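# Six arms hang a marquee roof on four posts

## Task

Fit the marquee's roof onto its four posts so that each post's spike passes through one corner ring and that ring sits fully down on it, with the roof's centre sagging freely between them; then open the grippers and pull the arms away, because the result only counts if it stays in place without any robot holding it. Every other item on the table must stay where it started: anything shifted, leaning or knocked over reduces the result, and pushing a rigid item out of the work area fails the task.

## Robot and tools

Team: six identical i2rt Big YAM arms named arm1 to arm6, each with six revolute joints, a two-finger gripper and a wrist camera. Two fixed room cameras, cam_high and cam_low, also give views. All positions share one scene frame: origin on the floor, +z up, headings measured counter-clockwise from +x. The arm feet sit on the tabletop at z=+0.72 m, roughly: arm1 (+0.29, +0.65) facing -102 deg; arm2 (-0.22, +0.65) facing -85; arm3 (-0.31, -0.65) facing +99; arm4 (+0.24, -0.65) facing +83; arm5 (-0.70, -0.07) facing +8; arm6 (+0.70, +0.08) facing +166. So arms 1 and 2 stand on the +y edge looking toward -y, arms 3 and 4 on the -y edge looking toward +y, arm5 at the -x end and arm6 at the +x end, each looking across the table. The hand point lies halfway between the fingertips; its z axis runs along the fingers and the fingers close along its y axis. A fully stretched arm reaches about 1.0 m from its joint1 axis.

execute_actions: argument actions is a list holding one action or none. The action is an object keyed by arm name; under each name goes joints, an object of absolute targets, not offsets, named per joint. Radians for joints, metres for the gripper. Ranges and the tolerance that counts as arrived:
- joint1_rad -2.879..2.879 (±0.045): spins the arm about its foot, positive counter-clockwise seen from above; 0 points the arm along its facing direction.
- joint2_rad 0..3.141 (±0.14): shoulder; 0 has the upper arm lying back roughly level, larger values lift it up then forward.
- joint3_rad 0..3.019 (±0.09): elbow; 0 folds the forearm against the upper arm, larger values open it.
- joint4_rad -1.692..1.57 (±0.055): wrist pitch, positive tips the fingers up.
- joint5_rad -1.57..1.57 (±0.03): sideways wrist swing, positive toward the arm's right.
- joint6_rad -2.094..2.094 (±0.035): hand roll, positive clockwise viewed from behind the hand.
- gripper_m 0..0.093 (±0.003): gap between fingertips; roughly 50-62 N per pad at most.
Every arm named in an action starts together; each may finish at a different moment. Joints or arms not named keep chasing their earlier targets. Optional cameras picks which images return (names above, or all; omitted/null gives all, [] gives none); the pictures line lists the images in order. Any unknown key, camera or out-of-range number rejects the whole call and nothing moves. One action may run at most 15 s. Joints move at different speeds, so the hand can sweep a wide curve between postures; stage large moves.

wait: seconds from 0 to 10; commands nothing new and returns state and images. zoom_image: camera plus region [x0, y0, x1, y1] in pixels of that camera's latest full image, origin top-left, at most 504 by 504. read_manual: optional section "licences", only licence text, no motion. finished_scene: scene = the current scene number; ends it irreversibly and reports success, after which the next task is given. If resuming from a summary, first send execute_actions with an empty list to learn the scene and task.

Reading results: joint_positions gives each joint's current value. joint_status describes how each commanded motion of the last accepted action ended. off_target: it settled short and may still be pushing. contact_stop or time_out: it abandons its target and holds where it stopped, though a timed-out joint can keep a target (or one within 0.375, 0.375, 0.113, 0.225, 0.075, 0.3 rad for joints 1-6 of its position) and keep pressing; on_its_own lists such cases and anything else not commanded this call, where held at means the held target, not the actual position. Joint command not followed, usually with a cause line, means a safety check blocked that arm's joint targets (the gripper part still runs); those joints read not_followed and the arm may retry them on every later action until it gets acceptable targets or the path clears. Empty calls never show that line. A very small change from the current reading may not move a joint. A joint supporting a load sags after stopping. To stop a joint pressing, command its reported position.

Cautions: the arms do not halt on contact and can press hard. Two arms squeezing each other fails the task and ends the run; a strong hit may too. The self/inter-arm check ignores fingers, gripper housings and wrist cameras and can act late, and nothing in the state reports arm-to-arm contact, so keep arms apart when sharing the roof. Contact through a carried object is fine. Arms do not wait for one another. Sustained loads heat motors, even while you think: MOTOR HOT warns from 85 °C; at 100 °C an OVER-TEMPERATURE FAULT drops that arm until it cools, and its unmet keys read limit_stop_at_motor_heat (resend the target). The simulation runs during your thinking, with the last command held; loose objects may get brief random nudges. Avoid dropping, slipping, slamming or shoving things, and anything falling off the table.

Each tool is called after "Request:" as name([rows], argument=value, ...), one row to a line, values as JSON.

## Session

Request:
execute_actions(actions=[])

Scene clock: 0.00 s.
arm1.joint_positions: joint1_rad=+0.258 joint2_rad=+0.417 joint3_rad=+0.552 joint4_rad=-1.237 joint5_rad=+0.217 joint6_rad=-0.412 gripper_m=+0.094
arm1.joint_status: not commanded
arm1.hand: x=+0.2553 y=+0.4584 z=+0.9211 quat_wxyz=(-0.037, -0.546, -0.798, +0.251) (m; scene frame)
arm2.joint_positions: joint1_rad=-0.361 joint2_rad=+0.522 joint3_rad=+0.415 joint4_rad=-0.996 joint5_rad=-0.259 joint6_rad=+0.286 gripper_m=+0.094
arm2.joint_status: not commanded
arm2.hand: x=-0.2270 y=+0.4312 z=+0.9335 quat_wxyz=(-0.257, -0.817, -0.511, +0.065) (m; scene frame)
arm3.joint_positions: joint1_rad=+0.116 joint2_rad=+0.348 joint3_rad=+0.653 joint4_rad=-1.390 joint5_rad=+0.306 joint6_rad=+0.486 gripper_m=+0.094
arm3.joint_status: not commanded
arm3.hand: x=-0.3126 y=-0.4785 z=+1.0129 quat_wxyz=(-0.228, +0.591, -0.756, -0.166) (m; scene frame)
arm4.joint_positions: joint1_rad=-0.189 joint2_rad=+0.467 joint3_rad=+0.495 joint4_rad=-1.083 joint5_rad=-0.160 joint6_rad=-0.561 gripper_m=+0.094
arm4.joint_status: not commanded
arm4.hand: x=+0.2710 y=-0.4344 z=+0.9631 quat_wxyz=(-0.209, +0.786, -0.558, -0.164) (m; scene frame)
arm5.joint_positions: joint1_rad=+0.399 joint2_rad=+0.394 joint3_rad=+0.613 joint4_rad=-1.290 joint5_rad=+0.102 joint6_rad=+0.265 gripper_m=+0.095
arm5.joint_status: not commanded
arm5.hand: x=-0.5345 y=+0.0181 z=+0.9891 quat_wxyz=(-0.252, +0.135, -0.957, -0.050) (m; scene frame)
arm6.joint_positions: joint1_rad=-0.299 joint2_rad=+0.483 joint3_rad=+0.456 joint4_rad=-1.058 joint5_rad=-0.284 joint6_rad=-0.187 gripper_m=+0.094
arm6.joint_status: not commanded
arm6.hand: x=+0.4955 y=+0.1491 z=+0.9723 quat_wxyz=(+0.044, +0.951, -0.138, -0.275) (m; scene frame)
pictures: arm1_cam_wrist, arm2_cam_wrist, arm3_cam_wrist, arm4_cam_wrist, arm5_cam_wrist, arm6_cam_wrist, cam_high, cam_low
Images, in order (width x height): arm1_cam_wrist 672x504, arm2_cam_wrist 672x504, arm3_cam_wrist 672x504, arm4_cam_wrist 672x504, arm5_cam_wrist 672x504, arm6_cam_wrist 672x504, cam_high 672x504, cam_low 672x504.

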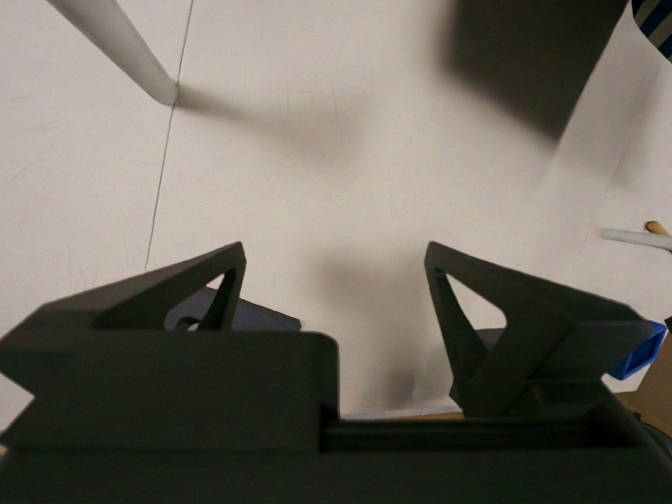

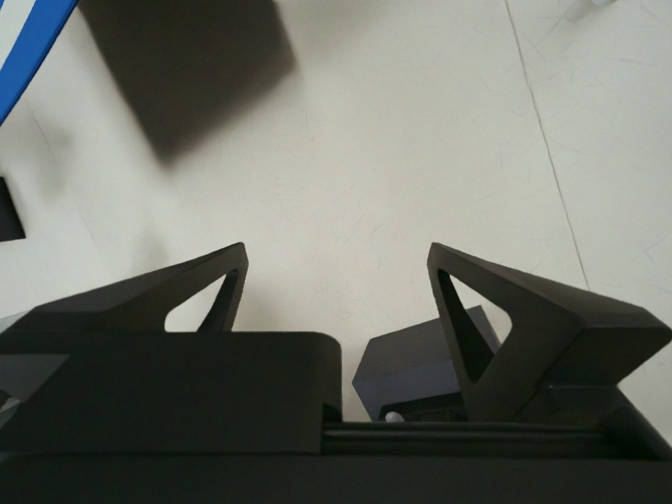

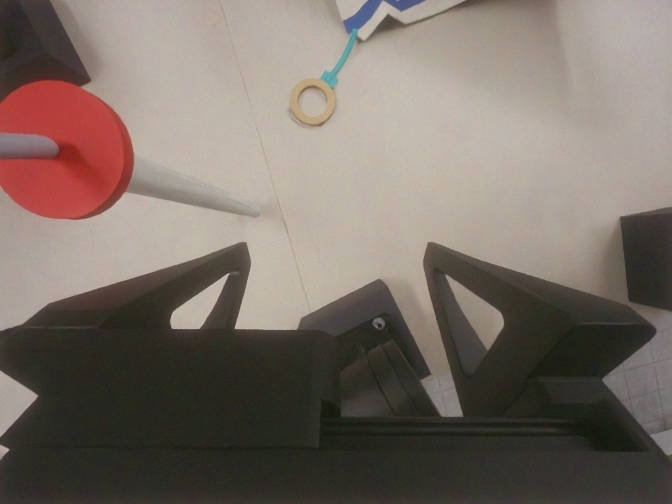

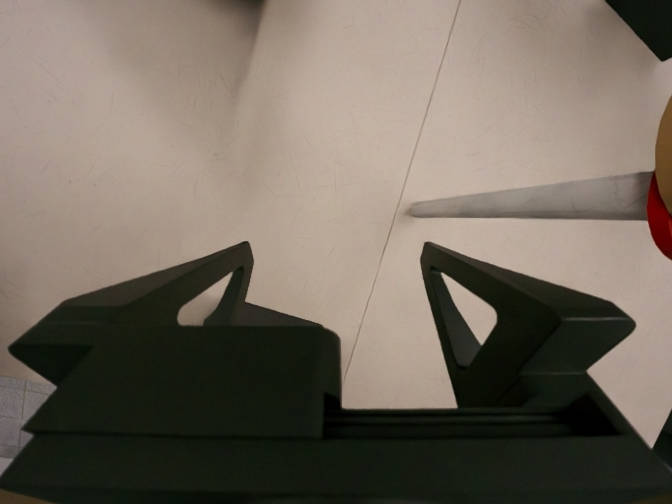

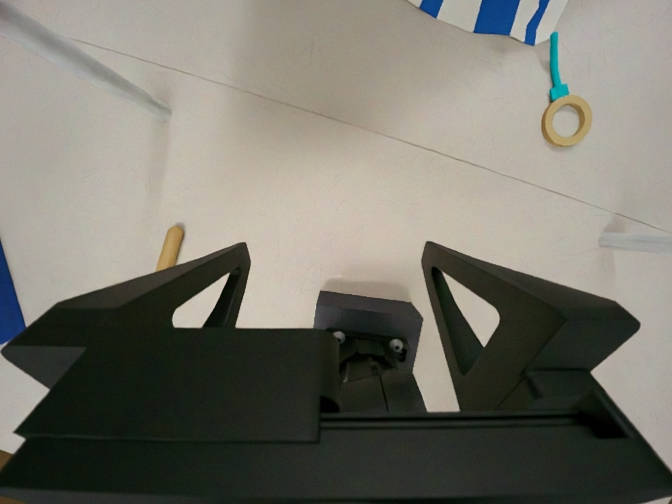

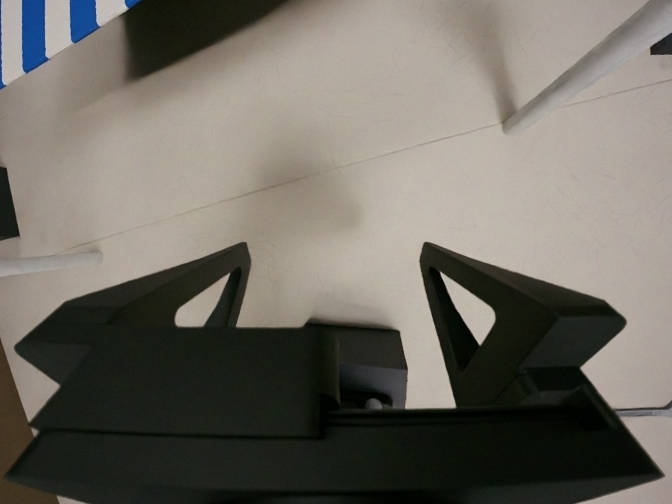

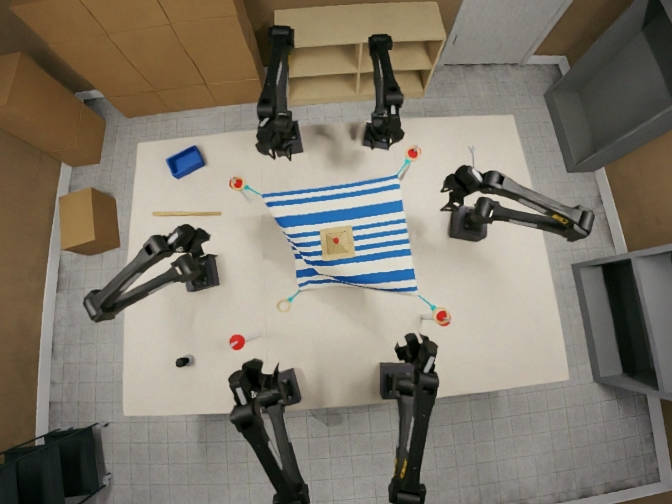

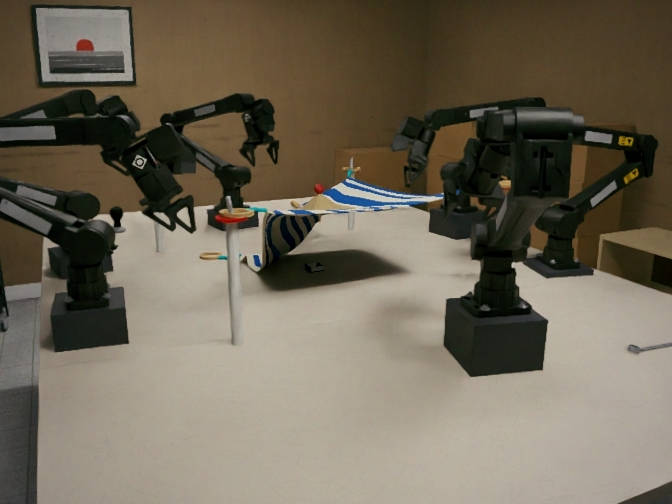

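Request:
zoom_image(camera="cam_high", region=[200, 130, 480, 370])

Request:
zoom_image(camera="cam_low", region=[100, 140, 520, 360])

Region (200, 130, 480, 370) of cam_high's 672x504 image, scaled by 1.800, with more detail than that image has; it fills the top 432 rows of this view, and the rest is white.

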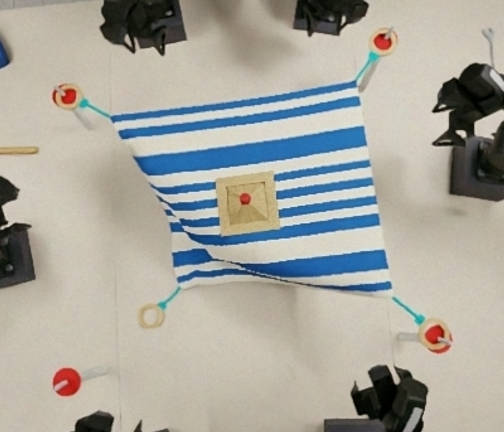

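Region (100, 140, 520, 360) of cam_low's 672x504 image, scaled by 1.200, with more detail than that image has; it fills the top 264 rows of this view, and the rest is white.

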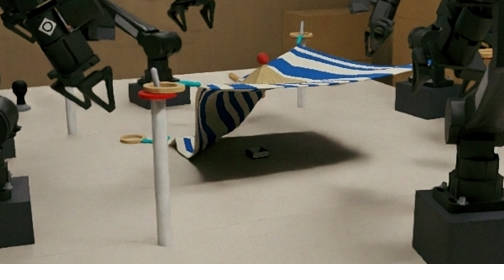

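Request:
execute_actions([
  {"arm3":{"joints":{"joint1_rad":-0.21,"joint2_rad":1.452,"joint3_rad":1.002,"joint4_rad":-1.12,"joint5_rad":0,"joint6_rad":0.73,"gripper_m":0.093}}},
], cameras=["arm3_cam_wrist","cam_high","cam_low"])

Scene clock: 10.93 s.
arm1.joint_positions: joint1_rad=+0.258 joint2_rad=+0.417 joint3_rad=+0.552 joint4_rad=-1.237 joint5_rad=+0.217 joint6_rad=-0.412 gripper_m=+0.094
arm1.joint_status: not commanded
arm1.hand: x=+0.2553 y=+0.4584 z=+0.9211 quat_wxyz=(-0.037, -0.546, -0.798, +0.251) (m; scene frame)
arm2.joint_positions: joint1_rad=-0.361 joint2_rad=+0.522 joint3_rad=+0.415 joint4_rad=-0.996 joint5_rad=-0.259 joint6_rad=+0.286 gripper_m=+0.094
arm2.joint_status: not commanded
arm2.hand: x=-0.2270 y=+0.4312 z=+0.9335 quat_wxyz=(-0.257, -0.817, -0.511, +0.065) (m; scene frame)
arm3.joint_positions: joint1_rad=-0.207 joint2_rad=+1.451 joint3_rad=+0.991 joint4_rad=-1.122 joint5_rad=+0.003 joint6_rad=+0.715 gripper_m=+0.093
arm3.joint_status: all done
arm3.hand: x=-0.3078 y=-0.2669 z=+0.8851 quat_wxyz=(-0.001, +0.413, -0.911, +0.004) (m; scene frame)
arm4.joint_positions: joint1_rad=-0.189 joint2_rad=+0.467 joint3_rad=+0.495 joint4_rad=-1.083 joint5_rad=-0.160 joint6_rad=-0.561 gripper_m=+0.094
arm4.joint_status: not commanded
arm4.hand: x=+0.2710 y=-0.4344 z=+0.9631 quat_wxyz=(-0.209, +0.786, -0.558, -0.164) (m; scene frame)
arm5.joint_positions: joint1_rad=+0.399 joint2_rad=+0.394 joint3_rad=+0.613 joint4_rad=-1.290 joint5_rad=+0.102 joint6_rad=+0.265 gripper_m=+0.095
arm5.joint_status: not commanded
arm5.hand: x=-0.5345 y=+0.0181 z=+0.9891 quat_wxyz=(-0.252, +0.135, -0.957, -0.050) (m; scene frame)
arm6.joint_positions: joint1_rad=-0.299 joint2_rad=+0.483 joint3_rad=+0.456 joint4_rad=-1.058 joint5_rad=-0.284 joint6_rad=-0.187 gripper_m=+0.094
arm6.joint_status: not commanded
arm6.hand: x=+0.4955 y=+0.1491 z=+0.9723 quat_wxyz=(+0.044, +0.951, -0.138, -0.275) (m; scene frame)
pictures: arm3_cam_wrist, cam_high, cam_low
Images, in order (width x height): arm3_cam_wrist 672x504, cam_high 672x504, cam_low 672x504.

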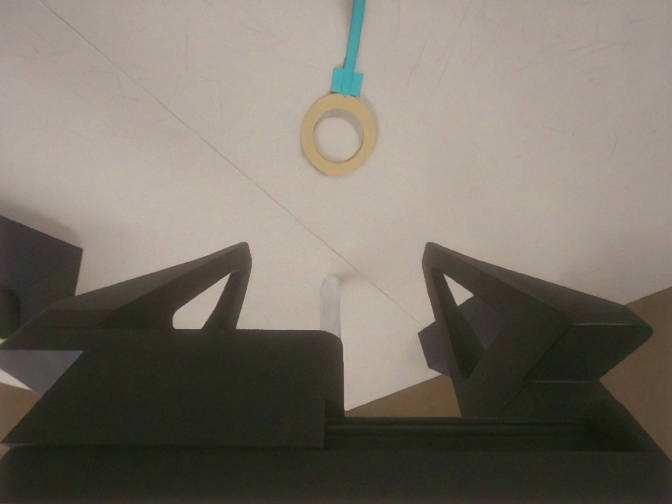

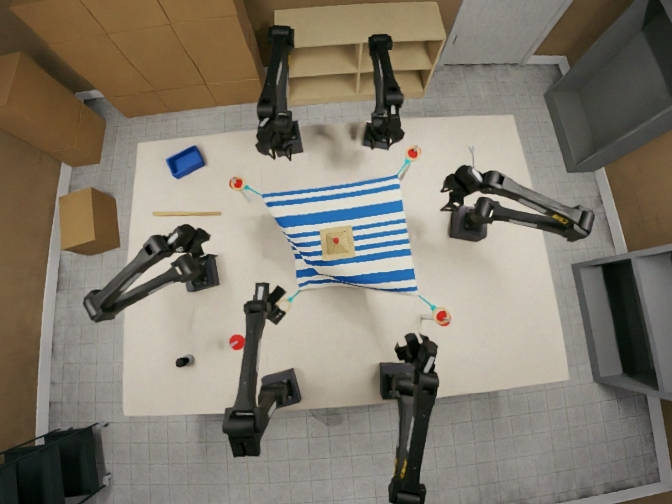

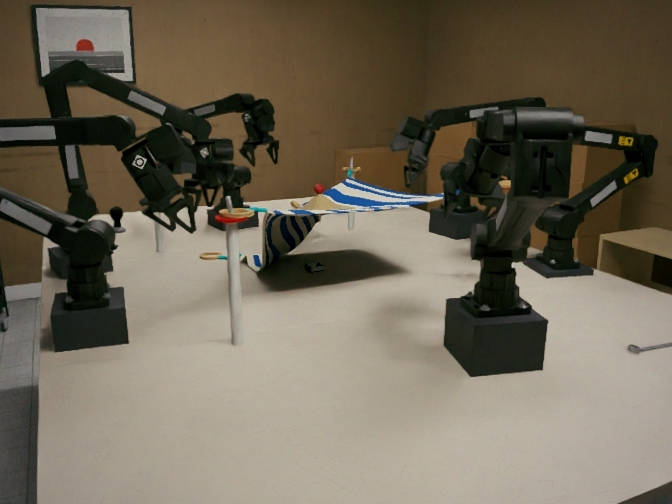

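Request:
execute_actions([
  {"arm3":{"joints":{"joint2_rad":1.616,"joint3_rad":0.876,"joint4_rad":-0.831}}},
], cameras=["arm3_cam_wrist","cam_low"])

Scene clock: 13.17 s.
arm1.joint_positions: joint1_rad=+0.258 joint2_rad=+0.417 joint3_rad=+0.552 joint4_rad=-1.237 joint5_rad=+0.217 joint6_rad=-0.412 gripper_m=+0.094
arm1.joint_status: not commanded
arm1.hand: x=+0.2553 y=+0.4584 z=+0.9211 quat_wxyz=(-0.037, -0.546, -0.798, +0.251) (m; scene frame)
arm2.joint_positions: joint1_rad=-0.361 joint2_rad=+0.522 joint3_rad=+0.415 joint4_rad=-0.996 joint5_rad=-0.259 joint6_rad=+0.286 gripper_m=+0.094
arm2.joint_status: not commanded
arm2.hand: x=-0.2270 y=+0.4312 z=+0.9335 quat_wxyz=(-0.257, -0.817, -0.511, +0.065) (m; scene frame)
arm3.joint_positions: joint1_rad=-0.207 joint2_rad=+1.628 joint3_rad=+0.864 joint4_rad=-0.839 joint5_rad=+0.003 joint6_rad=+0.715 gripper_m=+0.093
arm3.joint_status: all done
arm3.hand: x=-0.3075 y=-0.2708 z=+0.7807 quat_wxyz=(+0.003, +0.413, -0.911, +0.014) (m; scene frame)
arm4.joint_positions: joint1_rad=-0.189 joint2_rad=+0.467 joint3_rad=+0.495 joint4_rad=-1.083 joint5_rad=-0.160 joint6_rad=-0.561 gripper_m=+0.094
arm4.joint_status: not commanded
arm4.hand: x=+0.2710 y=-0.4344 z=+0.9631 quat_wxyz=(-0.209, +0.786, -0.558, -0.164) (m; scene frame)
arm5.joint_positions: joint1_rad=+0.399 joint2_rad=+0.394 joint3_rad=+0.613 joint4_rad=-1.290 joint5_rad=+0.102 joint6_rad=+0.265 gripper_m=+0.095
arm5.joint_status: not commanded
arm5.hand: x=-0.5345 y=+0.0181 z=+0.9891 quat_wxyz=(-0.252, +0.135, -0.957, -0.050) (m; scene frame)
arm6.joint_positions: joint1_rad=-0.299 joint2_rad=+0.483 joint3_rad=+0.456 joint4_rad=-1.058 joint5_rad=-0.284 joint6_rad=-0.187 gripper_m=+0.094
arm6.joint_status: not commanded
arm6.hand: x=+0.4955 y=+0.1491 z=+0.9723 quat_wxyz=(+0.044, +0.951, -0.138, -0.275) (m; scene frame)
pictures: arm3_cam_wrist, cam_low
Images, in order (width x height): arm3_cam_wrist 672x504, cam_low 672x504.

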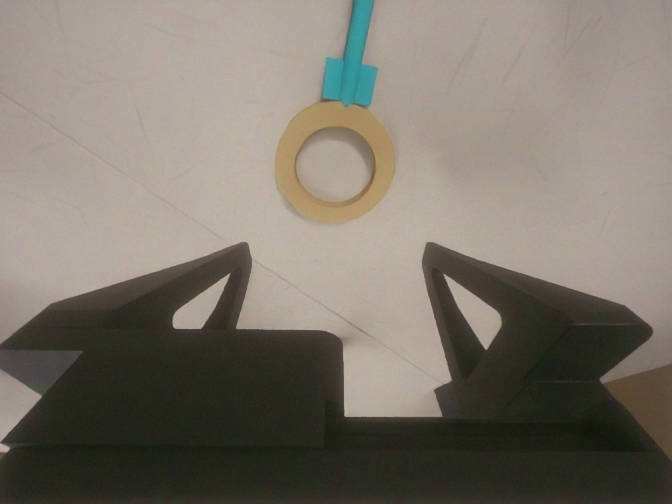

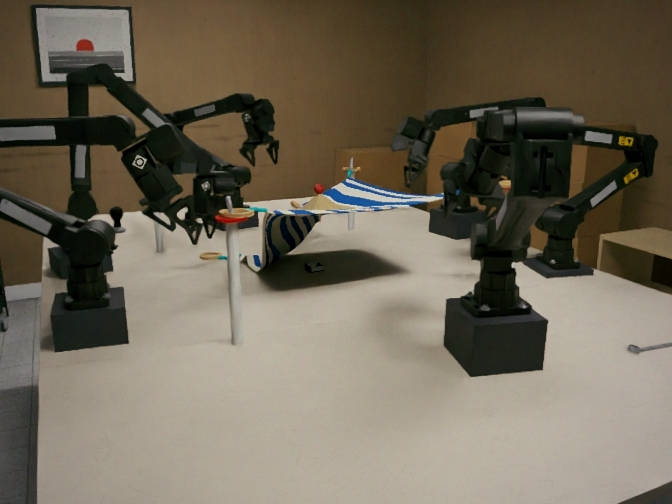

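Request:
execute_actions([
  {"arm3":{"joints":{"joint1_rad":-0.317,"joint2_rad":1.637,"joint3_rad":0.831,"joint4_rad":-0.764,"joint6_rad":0.605,"gripper_m":0.05}}},
], cameras=["arm3_cam_wrist"])

Scene clock: 18.27 s.
arm1.joint_positions: joint1_rad=+0.258 joint2_rad=+0.417 joint3_rad=+0.552 joint4_rad=-1.237 joint5_rad=+0.217 joint6_rad=-0.412 gripper_m=+0.094
arm1.joint_status: not commanded
arm1.hand: x=+0.2553 y=+0.4584 z=+0.9211 quat_wxyz=(-0.037, -0.546, -0.798, +0.251) (m; scene frame)
arm2.joint_positions: joint1_rad=-0.361 joint2_rad=+0.522 joint3_rad=+0.415 joint4_rad=-0.996 joint5_rad=-0.259 joint6_rad=+0.286 gripper_m=+0.094
arm2.joint_status: not commanded
arm2.hand: x=-0.2270 y=+0.4312 z=+0.9335 quat_wxyz=(-0.257, -0.817, -0.511, +0.065) (m; scene frame)
arm3.joint_positions: joint1_rad=-0.324 joint2_rad=+1.628 joint3_rad=+0.833 joint4_rad=-0.773 joint5_rad=+0.002 joint6_rad=+0.620 gripper_m=+0.050
arm3.joint_status: all done
arm3.hand: x=-0.2636 y=-0.2736 z=+0.7721 quat_wxyz=(-0.003, +0.403, -0.915, -0.002) (m; scene frame)
arm4.joint_positions: joint1_rad=-0.189 joint2_rad=+0.467 joint3_rad=+0.495 joint4_rad=-1.083 joint5_rad=-0.160 joint6_rad=-0.561 gripper_m=+0.094
arm4.joint_status: not commanded
arm4.hand: x=+0.2710 y=-0.4344 z=+0.9631 quat_wxyz=(-0.209, +0.786, -0.558, -0.164) (m; scene frame)
arm5.joint_positions: joint1_rad=+0.399 joint2_rad=+0.394 joint3_rad=+0.613 joint4_rad=-1.290 joint5_rad=+0.102 joint6_rad=+0.265 gripper_m=+0.095
arm5.joint_status: not commanded
arm5.hand: x=-0.5345 y=+0.0181 z=+0.9891 quat_wxyz=(-0.252, +0.135, -0.957, -0.050) (m; scene frame)
arm6.joint_positions: joint1_rad=-0.299 joint2_rad=+0.483 joint3_rad=+0.456 joint4_rad=-1.058 joint5_rad=-0.284 joint6_rad=-0.187 gripper_m=+0.094
arm6.joint_status: not commanded
arm6.hand: x=+0.4955 y=+0.1491 z=+0.9723 quat_wxyz=(+0.044, +0.951, -0.138, -0.275) (m; scene frame)
pictures: arm3_cam_wrist
Images, in order (width x height): arm3_cam_wrist 672x504.

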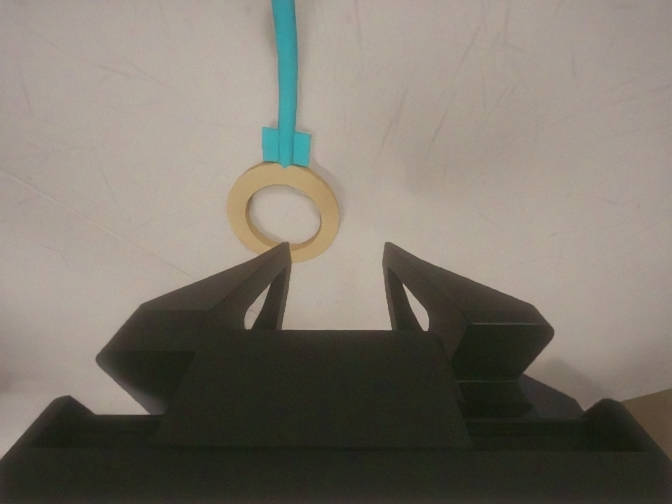

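Request:
execute_actions([
  {"arm3":{"joints":{"joint2_rad":1.726,"joint3_rad":0.841,"joint4_rad":-0.686}}},
], cameras=["arm3_cam_wrist","cam_low"])

Scene clock: 19.97 s.
arm1.joint_positions: joint1_rad=+0.258 joint2_rad=+0.417 joint3_rad=+0.552 joint4_rad=-1.237 joint5_rad=+0.217 joint6_rad=-0.412 gripper_m=+0.094
arm1.joint_status: not commanded
arm1.hand: x=+0.2553 y=+0.4584 z=+0.9211 quat_wxyz=(-0.037, -0.546, -0.798, +0.251) (m; scene frame)
arm2.joint_positions: joint1_rad=-0.361 joint2_rad=+0.522 joint3_rad=+0.415 joint4_rad=-0.996 joint5_rad=-0.259 joint6_rad=+0.286 gripper_m=+0.094
arm2.joint_status: not commanded
arm2.hand: x=-0.2270 y=+0.4312 z=+0.9335 quat_wxyz=(-0.257, -0.817, -0.511, +0.065) (m; scene frame)
arm3.joint_positions: joint1_rad=-0.324 joint2_rad=+1.730 joint3_rad=+0.833 joint4_rad=-0.694 joint5_rad=+0.002 joint6_rad=+0.620 gripper_m=+0.050
arm3.joint_status: all done
arm3.hand: x=-0.2632 y=-0.2706 z=+0.7354 quat_wxyz=(+0.002, +0.403, -0.915, +0.008) (m; scene frame)
arm4.joint_positions: joint1_rad=-0.189 joint2_rad=+0.467 joint3_rad=+0.495 joint4_rad=-1.083 joint5_rad=-0.160 joint6_rad=-0.561 gripper_m=+0.094
arm4.joint_status: not commanded
arm4.hand: x=+0.2710 y=-0.4344 z=+0.9631 quat_wxyz=(-0.209, +0.786, -0.558, -0.164) (m; scene frame)
arm5.joint_positions: joint1_rad=+0.399 joint2_rad=+0.394 joint3_rad=+0.613 joint4_rad=-1.290 joint5_rad=+0.102 joint6_rad=+0.265 gripper_m=+0.095
arm5.joint_status: not commanded
arm5.hand: x=-0.5345 y=+0.0181 z=+0.9891 quat_wxyz=(-0.252, +0.135, -0.957, -0.050) (m; scene frame)
arm6.joint_positions: joint1_rad=-0.299 joint2_rad=+0.483 joint3_rad=+0.456 joint4_rad=-1.058 joint5_rad=-0.284 joint6_rad=-0.187 gripper_m=+0.094
arm6.joint_status: not commanded
arm6.hand: x=+0.4955 y=+0.1491 z=+0.9723 quat_wxyz=(+0.044, +0.951, -0.138, -0.275) (m; scene frame)
pictures: arm3_cam_wrist, cam_low
Images, in order (width x height): arm3_cam_wrist 672x504, cam_low 672x504.

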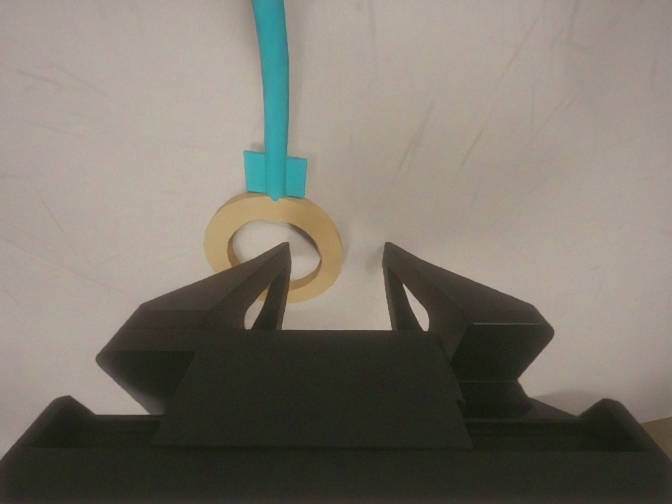

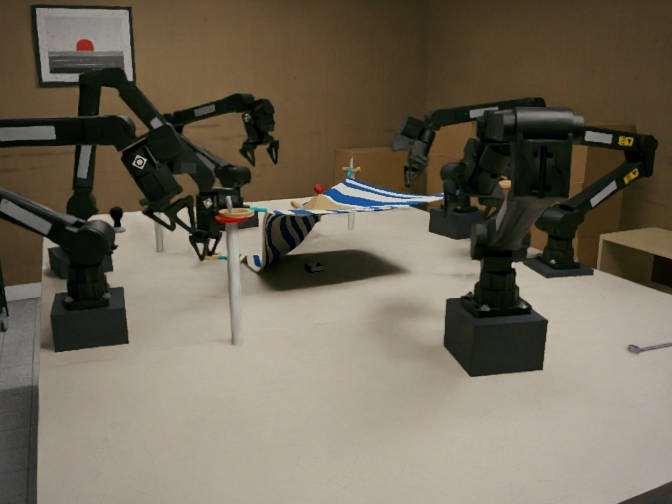

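Request:
execute_actions([
  {"arm3":{"joints":{"joint2_rad":1.765,"joint4_rad":-0.66}}},
], cameras=[])

Request:
execute_actions([
  {"arm3":{"joints":{"gripper_m":0.0}}},
], cameras=["arm3_cam_wrist"])

Scene clock: 21.57 s.
arm1.joint_positions: joint1_rad=+0.258 joint2_rad=+0.417 joint3_rad=+0.552 joint4_rad=-1.237 joint5_rad=+0.217 joint6_rad=-0.412 gripper_m=+0.094
arm1.joint_status: not commanded
arm1.hand: x=+0.2553 y=+0.4584 z=+0.9211 quat_wxyz=(-0.037, -0.546, -0.798, +0.251) (m; scene frame)
arm2.joint_positions: joint1_rad=-0.361 joint2_rad=+0.522 joint3_rad=+0.415 joint4_rad=-0.996 joint5_rad=-0.259 joint6_rad=+0.286 gripper_m=+0.094
arm2.joint_status: not commanded
arm2.hand: x=-0.2270 y=+0.4312 z=+0.9335 quat_wxyz=(-0.257, -0.817, -0.511, +0.065) (m; scene frame)
arm3.joint_positions: joint1_rad=-0.324 joint2_rad=+1.738 joint3_rad=+0.833 joint4_rad=-0.669 joint5_rad=+0.001 joint6_rad=+0.619 gripper_m=+0.050
arm3.joint_status: all done
arm3.hand: x=-0.2627 y=-0.2660 z=+0.7321 quat_wxyz=(-0.002, +0.404, -0.915, +0.001) (m; scene frame)
arm4.joint_positions: joint1_rad=-0.189 joint2_rad=+0.467 joint3_rad=+0.495 joint4_rad=-1.083 joint5_rad=-0.160 joint6_rad=-0.561 gripper_m=+0.094
arm4.joint_status: not commanded
arm4.hand: x=+0.2710 y=-0.4344 z=+0.9631 quat_wxyz=(-0.209, +0.786, -0.558, -0.164) (m; scene frame)
arm5.joint_positions: joint1_rad=+0.399 joint2_rad=+0.394 joint3_rad=+0.613 joint4_rad=-1.290 joint5_rad=+0.102 joint6_rad=+0.265 gripper_m=+0.095
arm5.joint_status: not commanded
arm5.hand: x=-0.5345 y=+0.0181 z=+0.9891 quat_wxyz=(-0.252, +0.135, -0.957, -0.050) (m; scene frame)
arm6.joint_positions: joint1_rad=-0.299 joint2_rad=+0.483 joint3_rad=+0.456 joint4_rad=-1.058 joint5_rad=-0.284 joint6_rad=-0.187 gripper_m=+0.094
arm6.joint_status: not commanded
arm6.hand: x=+0.4955 y=+0.1491 z=+0.9723 quat_wxyz=(+0.044, +0.951, -0.138, -0.275) (m; scene frame)
pictures: none
No camera images: the call's "cameras" was empty. Leave "cameras" out to get every camera's image.

Scene clock: 22.17 s.
arm1.joint_positions: joint1_rad=+0.258 joint2_rad=+0.417 joint3_rad=+0.552 joint4_rad=-1.237 joint5_rad=+0.217 joint6_rad=-0.412 gripper_m=+0.094
arm1.joint_status: not commanded
arm1.hand: x=+0.2553 y=+0.4584 z=+0.9211 quat_wxyz=(-0.037, -0.546, -0.798, +0.251) (m; scene frame)
arm2.joint_positions: joint1_rad=-0.361 joint2_rad=+0.522 joint3_rad=+0.415 joint4_rad=-0.996 joint5_rad=-0.259 joint6_rad=+0.286 gripper_m=+0.094
arm2.joint_status: not commanded
arm2.hand: x=-0.2270 y=+0.4312 z=+0.9335 quat_wxyz=(-0.257, -0.817, -0.511, +0.065) (m; scene frame)
arm3.joint_positions: joint1_rad=-0.321 joint2_rad=+1.739 joint3_rad=+0.833 joint4_rad=-0.664 joint5_rad=-0.001 joint6_rad=+0.618 gripper_m=+0.010
arm3.joint_status: gripper_m off_target (ended at +0.010, target +0.000)
arm3.hand: x=-0.2642 y=-0.2648 z=+0.7320 quat_wxyz=(-0.002, +0.406, -0.914, -0.002) (m; scene frame)
arm4.joint_positions: joint1_rad=-0.189 joint2_rad=+0.467 joint3_rad=+0.495 joint4_rad=-1.083 joint5_rad=-0.160 joint6_rad=-0.561 gripper_m=+0.094
arm4.joint_status: not commanded
arm4.hand: x=+0.2710 y=-0.4344 z=+0.9631 quat_wxyz=(-0.209, +0.786, -0.558, -0.164) (m; scene frame)
arm5.joint_positions: joint1_rad=+0.399 joint2_rad=+0.394 joint3_rad=+0.613 joint4_rad=-1.290 joint5_rad=+0.102 joint6_rad=+0.265 gripper_m=+0.095
arm5.joint_status: not commanded
arm5.hand: x=-0.5345 y=+0.0181 z=+0.9891 quat_wxyz=(-0.252, +0.135, -0.957, -0.050) (m; scene frame)
arm6.joint_positions: joint1_rad=-0.299 joint2_rad=+0.483 joint3_rad=+0.456 joint4_rad=-1.058 joint5_rad=-0.284 joint6_rad=-0.187 gripper_m=+0.094
arm6.joint_status: not commanded
arm6.hand: x=+0.4955 y=+0.1491 z=+0.9723 quat_wxyz=(+0.044, +0.951, -0.138, -0.275) (m; scene frame)
pictures: arm3_cam_wrist
Images, in order (width x height): arm3_cam_wrist 672x504.

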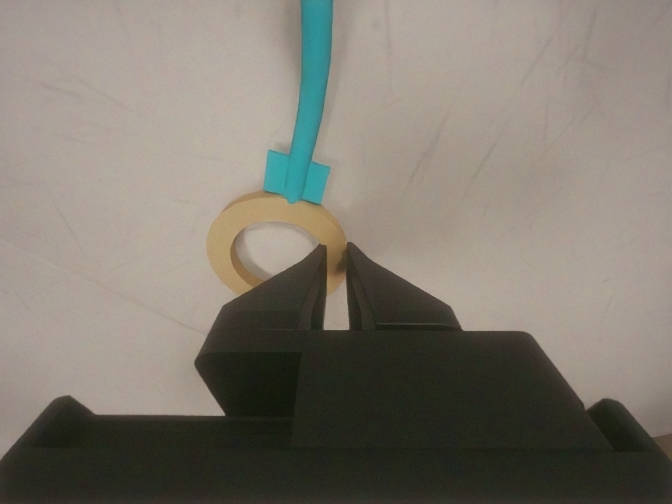

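Request:
execute_actions([
  {"arm3":{"joints":{"joint2_rad":1.253,"joint3_rad":1.347,"joint4_rad":-1.665}}},
], cameras=["arm3_cam_wrist","cam_low","cam_high"])

Scene clock: 25.97 s.
arm1.joint_positions: joint1_rad=+0.258 joint2_rad=+0.417 joint3_rad=+0.552 joint4_rad=-1.237 joint5_rad=+0.217 joint6_rad=-0.412 gripper_m=+0.094
arm1.joint_status: not commanded
arm1.hand: x=+0.2553 y=+0.4584 z=+0.9211 quat_wxyz=(-0.037, -0.546, -0.798, +0.251) (m; scene frame)
arm2.joint_positions: joint1_rad=-0.361 joint2_rad=+0.522 joint3_rad=+0.415 joint4_rad=-0.996 joint5_rad=-0.259 joint6_rad=+0.286 gripper_m=+0.094
arm2.joint_status: not commanded
arm2.hand: x=-0.2270 y=+0.4312 z=+0.9335 quat_wxyz=(-0.257, -0.817, -0.511, +0.065) (m; scene frame)
arm3.joint_positions: joint1_rad=-0.321 joint2_rad=+1.262 joint3_rad=+1.338 joint4_rad=-1.657 joint5_rad=-0.001 joint6_rad=+0.618 gripper_m=+0.010
arm3.joint_status: all done
arm3.hand: x=-0.2696 y=-0.3040 z=+1.0810 quat_wxyz=(+0.001, +0.406, -0.914, +0.003) (m; scene frame)
arm4.joint_positions: joint1_rad=-0.189 joint2_rad=+0.467 joint3_rad=+0.495 joint4_rad=-1.083 joint5_rad=-0.160 joint6_rad=-0.561 gripper_m=+0.094
arm4.joint_status: not commanded
arm4.hand: x=+0.2710 y=-0.4344 z=+0.9631 quat_wxyz=(-0.209, +0.786, -0.558, -0.164) (m; scene frame)
arm5.joint_positions: joint1_rad=+0.399 joint2_rad=+0.394 joint3_rad=+0.613 joint4_rad=-1.290 joint5_rad=+0.102 joint6_rad=+0.265 gripper_m=+0.095
arm5.joint_status: not commanded
arm5.hand: x=-0.5345 y=+0.0181 z=+0.9891 quat_wxyz=(-0.252, +0.135, -0.957, -0.050) (m; scene frame)
arm6.joint_positions: joint1_rad=-0.299 joint2_rad=+0.483 joint3_rad=+0.456 joint4_rad=-1.058 joint5_rad=-0.284 joint6_rad=-0.187 gripper_m=+0.094
arm6.joint_status: not commanded
arm6.hand: x=+0.4955 y=+0.1491 z=+0.9723 quat_wxyz=(+0.044, +0.951, -0.138, -0.275) (m; scene frame)
pictures: arm3_cam_wrist, cam_high, cam_low
Images, in order (width x height): arm3_cam_wrist 672x504, cam_high 672x504, cam_low 672x504.

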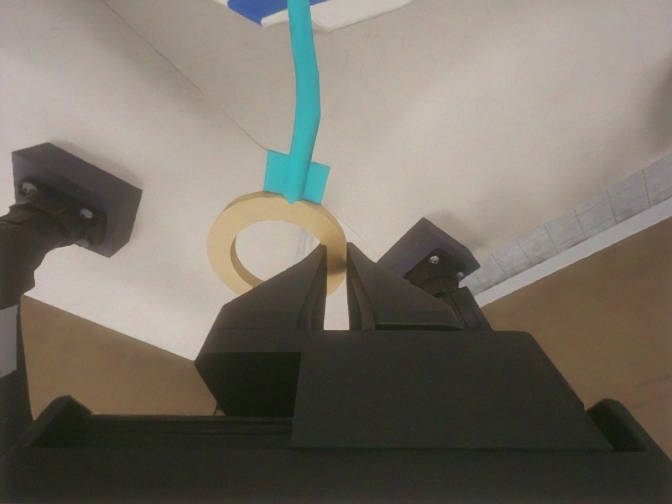

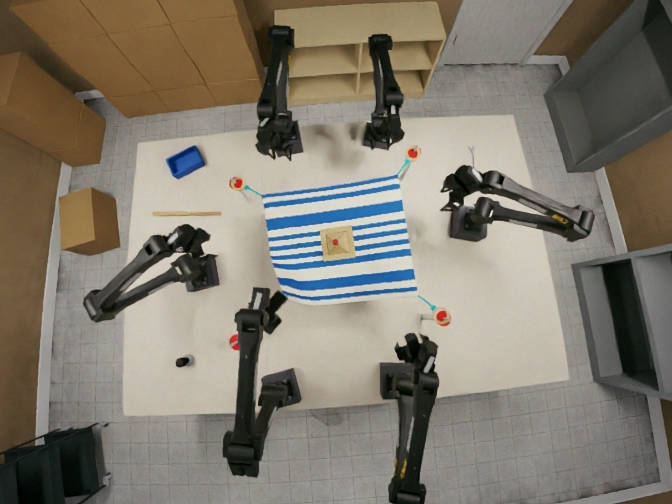

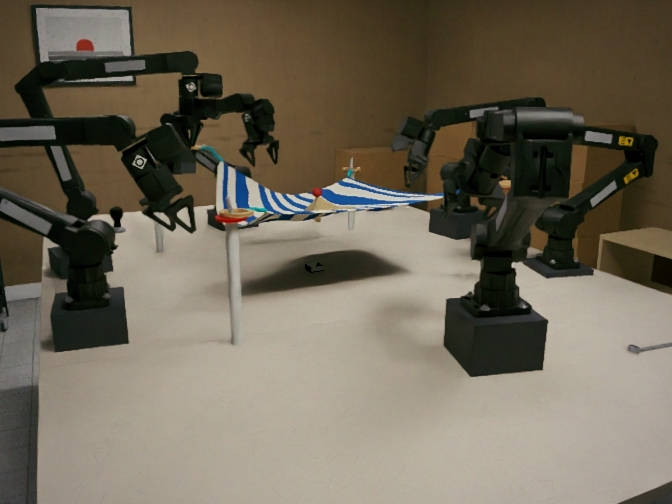

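Request:
execute_actions([
  {"arm3":{"joints":{"joint1_rad":0.25,"joint2_rad":0.969,"joint3_rad":1.065,"joint4_rad":-1.667,"joint6_rad":1.19}}},
], cameras=["arm3_cam_wrist","cam_low","cam_high"])

Scene clock: 29.07 s.
arm1.joint_positions: joint1_rad=+0.258 joint2_rad=+0.417 joint3_rad=+0.552 joint4_rad=-1.237 joint5_rad=+0.217 joint6_rad=-0.412 gripper_m=+0.094
arm1.joint_status: not commanded
arm1.hand: x=+0.2553 y=+0.4584 z=+0.9211 quat_wxyz=(-0.037, -0.546, -0.798, +0.251) (m; scene frame)
arm2.joint_positions: joint1_rad=-0.361 joint2_rad=+0.522 joint3_rad=+0.415 joint4_rad=-0.996 joint5_rad=-0.259 joint6_rad=+0.286 gripper_m=+0.094
arm2.joint_status: not commanded
arm2.hand: x=-0.2270 y=+0.4312 z=+0.9335 quat_wxyz=(-0.257, -0.817, -0.511, +0.065) (m; scene frame)
arm3.joint_positions: joint1_rad=+0.170 joint2_rad=+0.955 joint3_rad=+1.070 joint4_rad=-1.683 joint5_rad=+0.090 joint6_rad=+1.215 gripper_m=+0.010
arm3.joint_status: joint1_rad time_out (moved +0.491 of +0.571); the others done
arm3.on_its_own: joint1_rad reads +0.170 and still pushes toward +0.250 since a time_out
arm3.hand: x=-0.3830 y=-0.4231 z=+1.0625 quat_wxyz=(-0.047, +0.356, -0.933, -0.003) (m; scene frame)
arm4.joint_positions: joint1_rad=-0.189 joint2_rad=+0.467 joint3_rad=+0.495 joint4_rad=-1.083 joint5_rad=-0.160 joint6_rad=-0.561 gripper_m=+0.094
arm4.joint_status: not commanded
arm4.hand: x=+0.2710 y=-0.4344 z=+0.9631 quat_wxyz=(-0.209, +0.786, -0.558, -0.164) (m; scene frame)
arm5.joint_positions: joint1_rad=+0.399 joint2_rad=+0.394 joint3_rad=+0.613 joint4_rad=-1.290 joint5_rad=+0.102 joint6_rad=+0.265 gripper_m=+0.095
arm5.joint_status: not commanded
arm5.hand: x=-0.5345 y=+0.0181 z=+0.9891 quat_wxyz=(-0.252, +0.135, -0.957, -0.050) (m; scene frame)
arm6.joint_positions: joint1_rad=-0.299 joint2_rad=+0.483 joint3_rad=+0.456 joint4_rad=-1.058 joint5_rad=-0.284 joint6_rad=-0.187 gripper_m=+0.094
arm6.joint_status: not commanded
arm6.hand: x=+0.4955 y=+0.1491 z=+0.9723 quat_wxyz=(+0.044, +0.951, -0.138, -0.275) (m; scene frame)
pictures: arm3_cam_wrist, cam_high, cam_low
Images, in order (width x height): arm3_cam_wrist 672x504, cam_high 672x504, cam_low 672x504.

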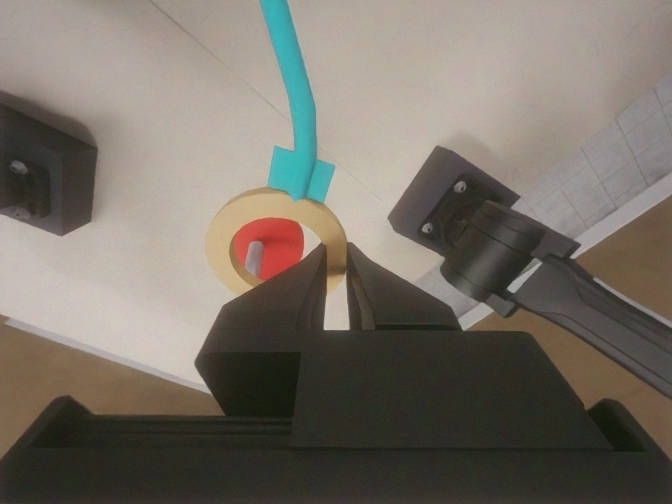

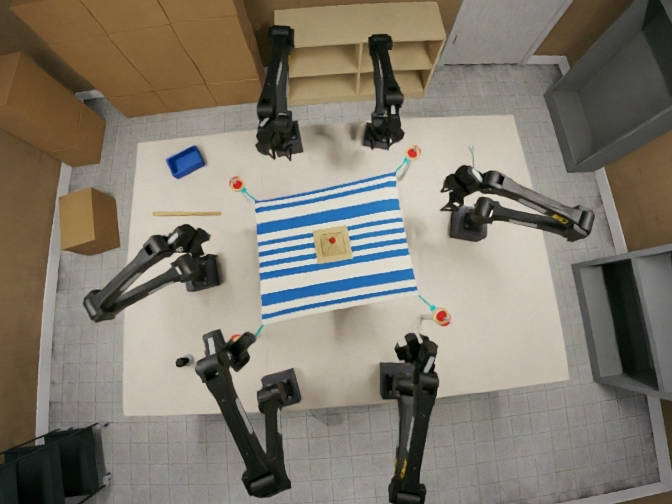

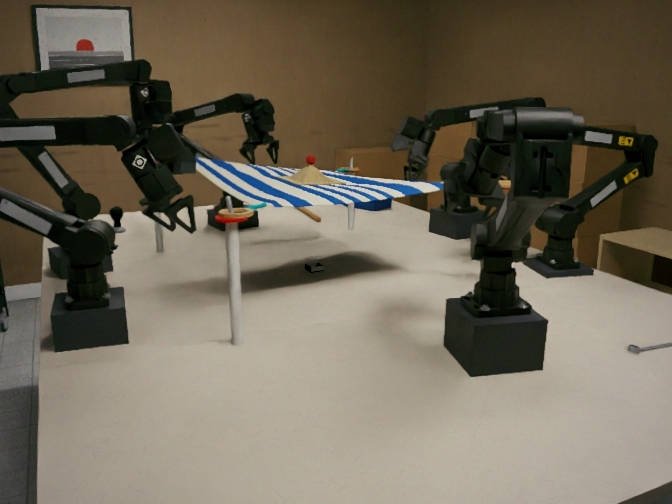

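Request:
execute_actions([
  {"arm3":{"joints":{"joint1_rad":0.25,"joint2_rad":0.962,"joint3_rad":0.967,"joint4_rad":-1.576,"joint5_rad":0,"joint6_rad":1.19}}},
], cameras=["arm3_cam_wrist","cam_low","cam_high"])

Scene clock: 32.00 s.
arm1.joint_positions: joint1_rad=+0.258 joint2_rad=+0.417 joint3_rad=+0.552 joint4_rad=-1.237 joint5_rad=+0.217 joint6_rad=-0.412 gripper_m=+0.094
arm1.joint_status: not commanded
arm1.hand: x=+0.2553 y=+0.4584 z=+0.9211 quat_wxyz=(-0.037, -0.546, -0.798, +0.251) (m; scene frame)
arm2.joint_positions: joint1_rad=-0.361 joint2_rad=+0.522 joint3_rad=+0.415 joint4_rad=-0.996 joint5_rad=-0.259 joint6_rad=+0.286 gripper_m=+0.094
arm2.joint_status: not commanded
arm2.hand: x=-0.2270 y=+0.4312 z=+0.9335 quat_wxyz=(-0.257, -0.817, -0.511, +0.065) (m; scene frame)
arm3.joint_positions: joint1_rad=+0.174 joint2_rad=+0.932 joint3_rad=+0.988 joint4_rad=-1.593 joint5_rad=+0.075 joint6_rad=+1.226 gripper_m=+0.010
arm3.joint_status: joint1_rad time_out (moved +0.004 of +0.080); joint5_rad time_out (moved -0.015 of -0.090); joint6_rad time_out (moved +0.011 of -0.025); the others done
arm3.on_its_own: joint1_rad reads +0.174 and still pushes toward +0.250 since a time_out; joint5_rad reads +0.075 and still pushes toward +0.000 since a time_out; joint6_rad reads +1.226 and still pushes toward +1.190 since a time_out
arm3.hand: x=-0.3868 y=-0.4228 z=+1.0361 quat_wxyz=(-0.039, +0.352, -0.935, -0.019) (m; scene frame)
arm4.joint_positions: joint1_rad=-0.189 joint2_rad=+0.467 joint3_rad=+0.495 joint4_rad=-1.083 joint5_rad=-0.160 joint6_rad=-0.561 gripper_m=+0.094
arm4.joint_status: not commanded
arm4.hand: x=+0.2710 y=-0.4344 z=+0.9631 quat_wxyz=(-0.209, +0.786, -0.558, -0.164) (m; scene frame)
arm5.joint_positions: joint1_rad=+0.399 joint2_rad=+0.394 joint3_rad=+0.613 joint4_rad=-1.290 joint5_rad=+0.102 joint6_rad=+0.265 gripper_m=+0.095
arm5.joint_status: not commanded
arm5.hand: x=-0.5345 y=+0.0181 z=+0.9891 quat_wxyz=(-0.252, +0.135, -0.957, -0.050) (m; scene frame)
arm6.joint_positions: joint1_rad=-0.299 joint2_rad=+0.483 joint3_rad=+0.456 joint4_rad=-1.058 joint5_rad=-0.284 joint6_rad=-0.187 gripper_m=+0.094
arm6.joint_status: not commanded
arm6.hand: x=+0.4955 y=+0.1491 z=+0.9723 quat_wxyz=(+0.044, +0.951, -0.138, -0.275) (m; scene frame)
pictures: arm3_cam_wrist, cam_high, cam_low
Images, in order (width x height): arm3_cam_wrist 672x504, cam_high 672x504, cam_low 672x504.

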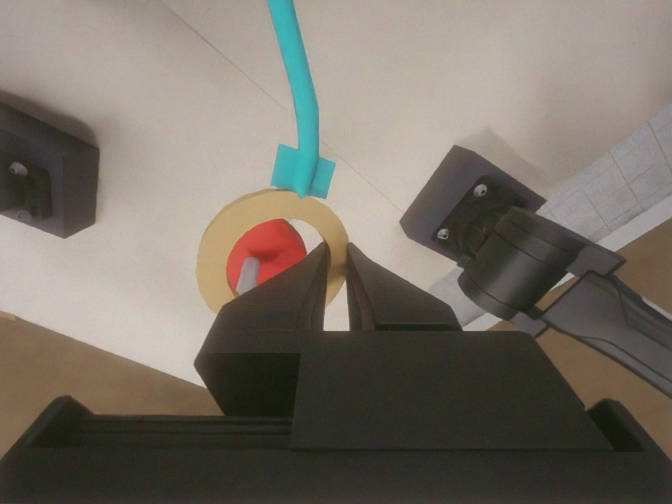

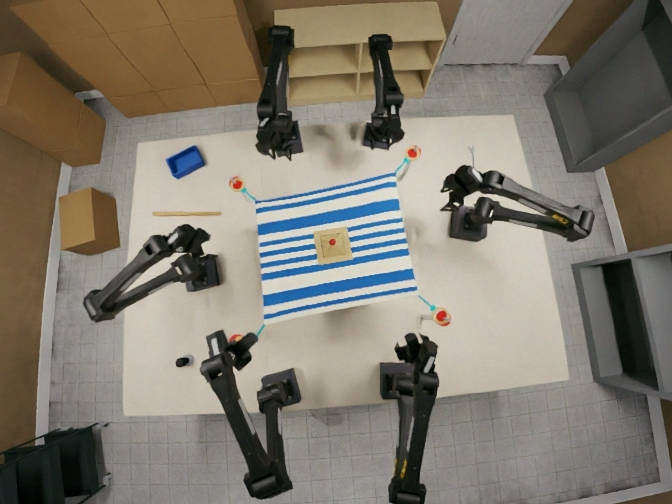

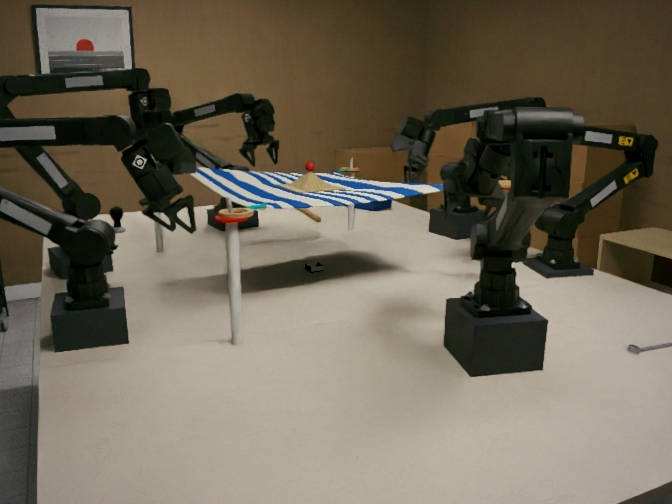

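Request:
execute_actions([
  {"arm3":{"joints":{"joint1_rad":0.27,"joint2_rad":0.966,"joint3_rad":0.89,"joint4_rad":-1.495}}},
], cameras=["arm3_cam_wrist","cam_low"])

Scene clock: 33.63 s.
arm1.joint_positions: joint1_rad=+0.258 joint2_rad=+0.417 joint3_rad=+0.552 joint4_rad=-1.237 joint5_rad=+0.217 joint6_rad=-0.412 gripper_m=+0.094
arm1.joint_status: not commanded
arm1.hand: x=+0.2553 y=+0.4584 z=+0.9211 quat_wxyz=(-0.037, -0.546, -0.798, +0.251) (m; scene frame)
arm2.joint_positions: joint1_rad=-0.361 joint2_rad=+0.522 joint3_rad=+0.415 joint4_rad=-0.996 joint5_rad=-0.259 joint6_rad=+0.286 gripper_m=+0.094
arm2.joint_status: not commanded
arm2.hand: x=-0.2270 y=+0.4312 z=+0.9335 quat_wxyz=(-0.257, -0.817, -0.511, +0.065) (m; scene frame)
arm3.joint_positions: joint1_rad=+0.243 joint2_rad=+0.950 joint3_rad=+0.896 joint4_rad=-1.517 joint5_rad=+0.038 joint6_rad=+1.218 gripper_m=+0.007
arm3.joint_status: all done
arm3.on_its_own: joint5_rad reads +0.038 and still pushes toward +0.000 since a time_out; joint5_rad moved -0.037 toward your old target +0.000
arm3.hand: x=-0.4069 y=-0.4329 z=+0.9968 quat_wxyz=(-0.021, +0.389, -0.921, -0.002) (m; scene frame)
arm4.joint_positions: joint1_rad=-0.189 joint2_rad=+0.467 joint3_rad=+0.495 joint4_rad=-1.083 joint5_rad=-0.160 joint6_rad=-0.561 gripper_m=+0.094
arm4.joint_status: not commanded
arm4.hand: x=+0.2710 y=-0.4344 z=+0.9631 quat_wxyz=(-0.209, +0.786, -0.558, -0.164) (m; scene frame)
arm5.joint_positions: joint1_rad=+0.399 joint2_rad=+0.394 joint3_rad=+0.613 joint4_rad=-1.290 joint5_rad=+0.102 joint6_rad=+0.265 gripper_m=+0.095
arm5.joint_status: not commanded
arm5.hand: x=-0.5345 y=+0.0181 z=+0.9891 quat_wxyz=(-0.252, +0.135, -0.957, -0.050) (m; scene frame)
arm6.joint_positions: joint1_rad=-0.299 joint2_rad=+0.483 joint3_rad=+0.456 joint4_rad=-1.058 joint5_rad=-0.284 joint6_rad=-0.187 gripper_m=+0.094
arm6.joint_status: not commanded
arm6.hand: x=+0.4955 y=+0.1491 z=+0.9723 quat_wxyz=(+0.044, +0.951, -0.138, -0.275) (m; scene frame)
pictures: arm3_cam_wrist, cam_low
Images, in order (width x height): arm3_cam_wrist 672x504, cam_low 672x504.

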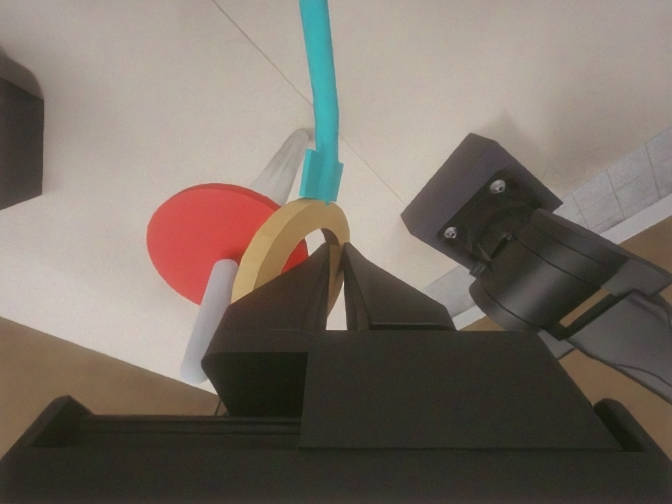

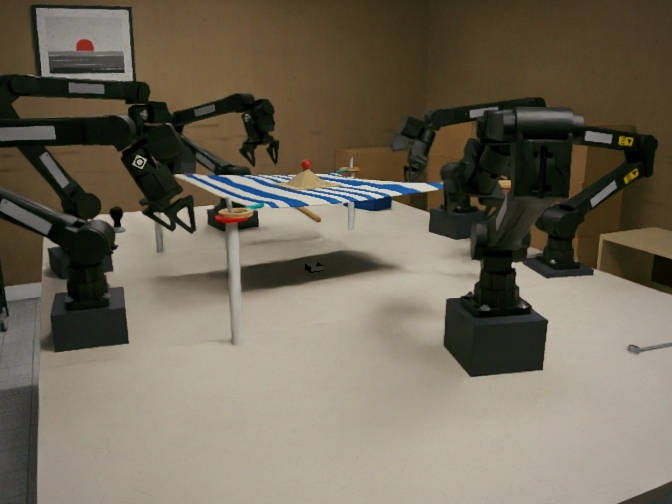

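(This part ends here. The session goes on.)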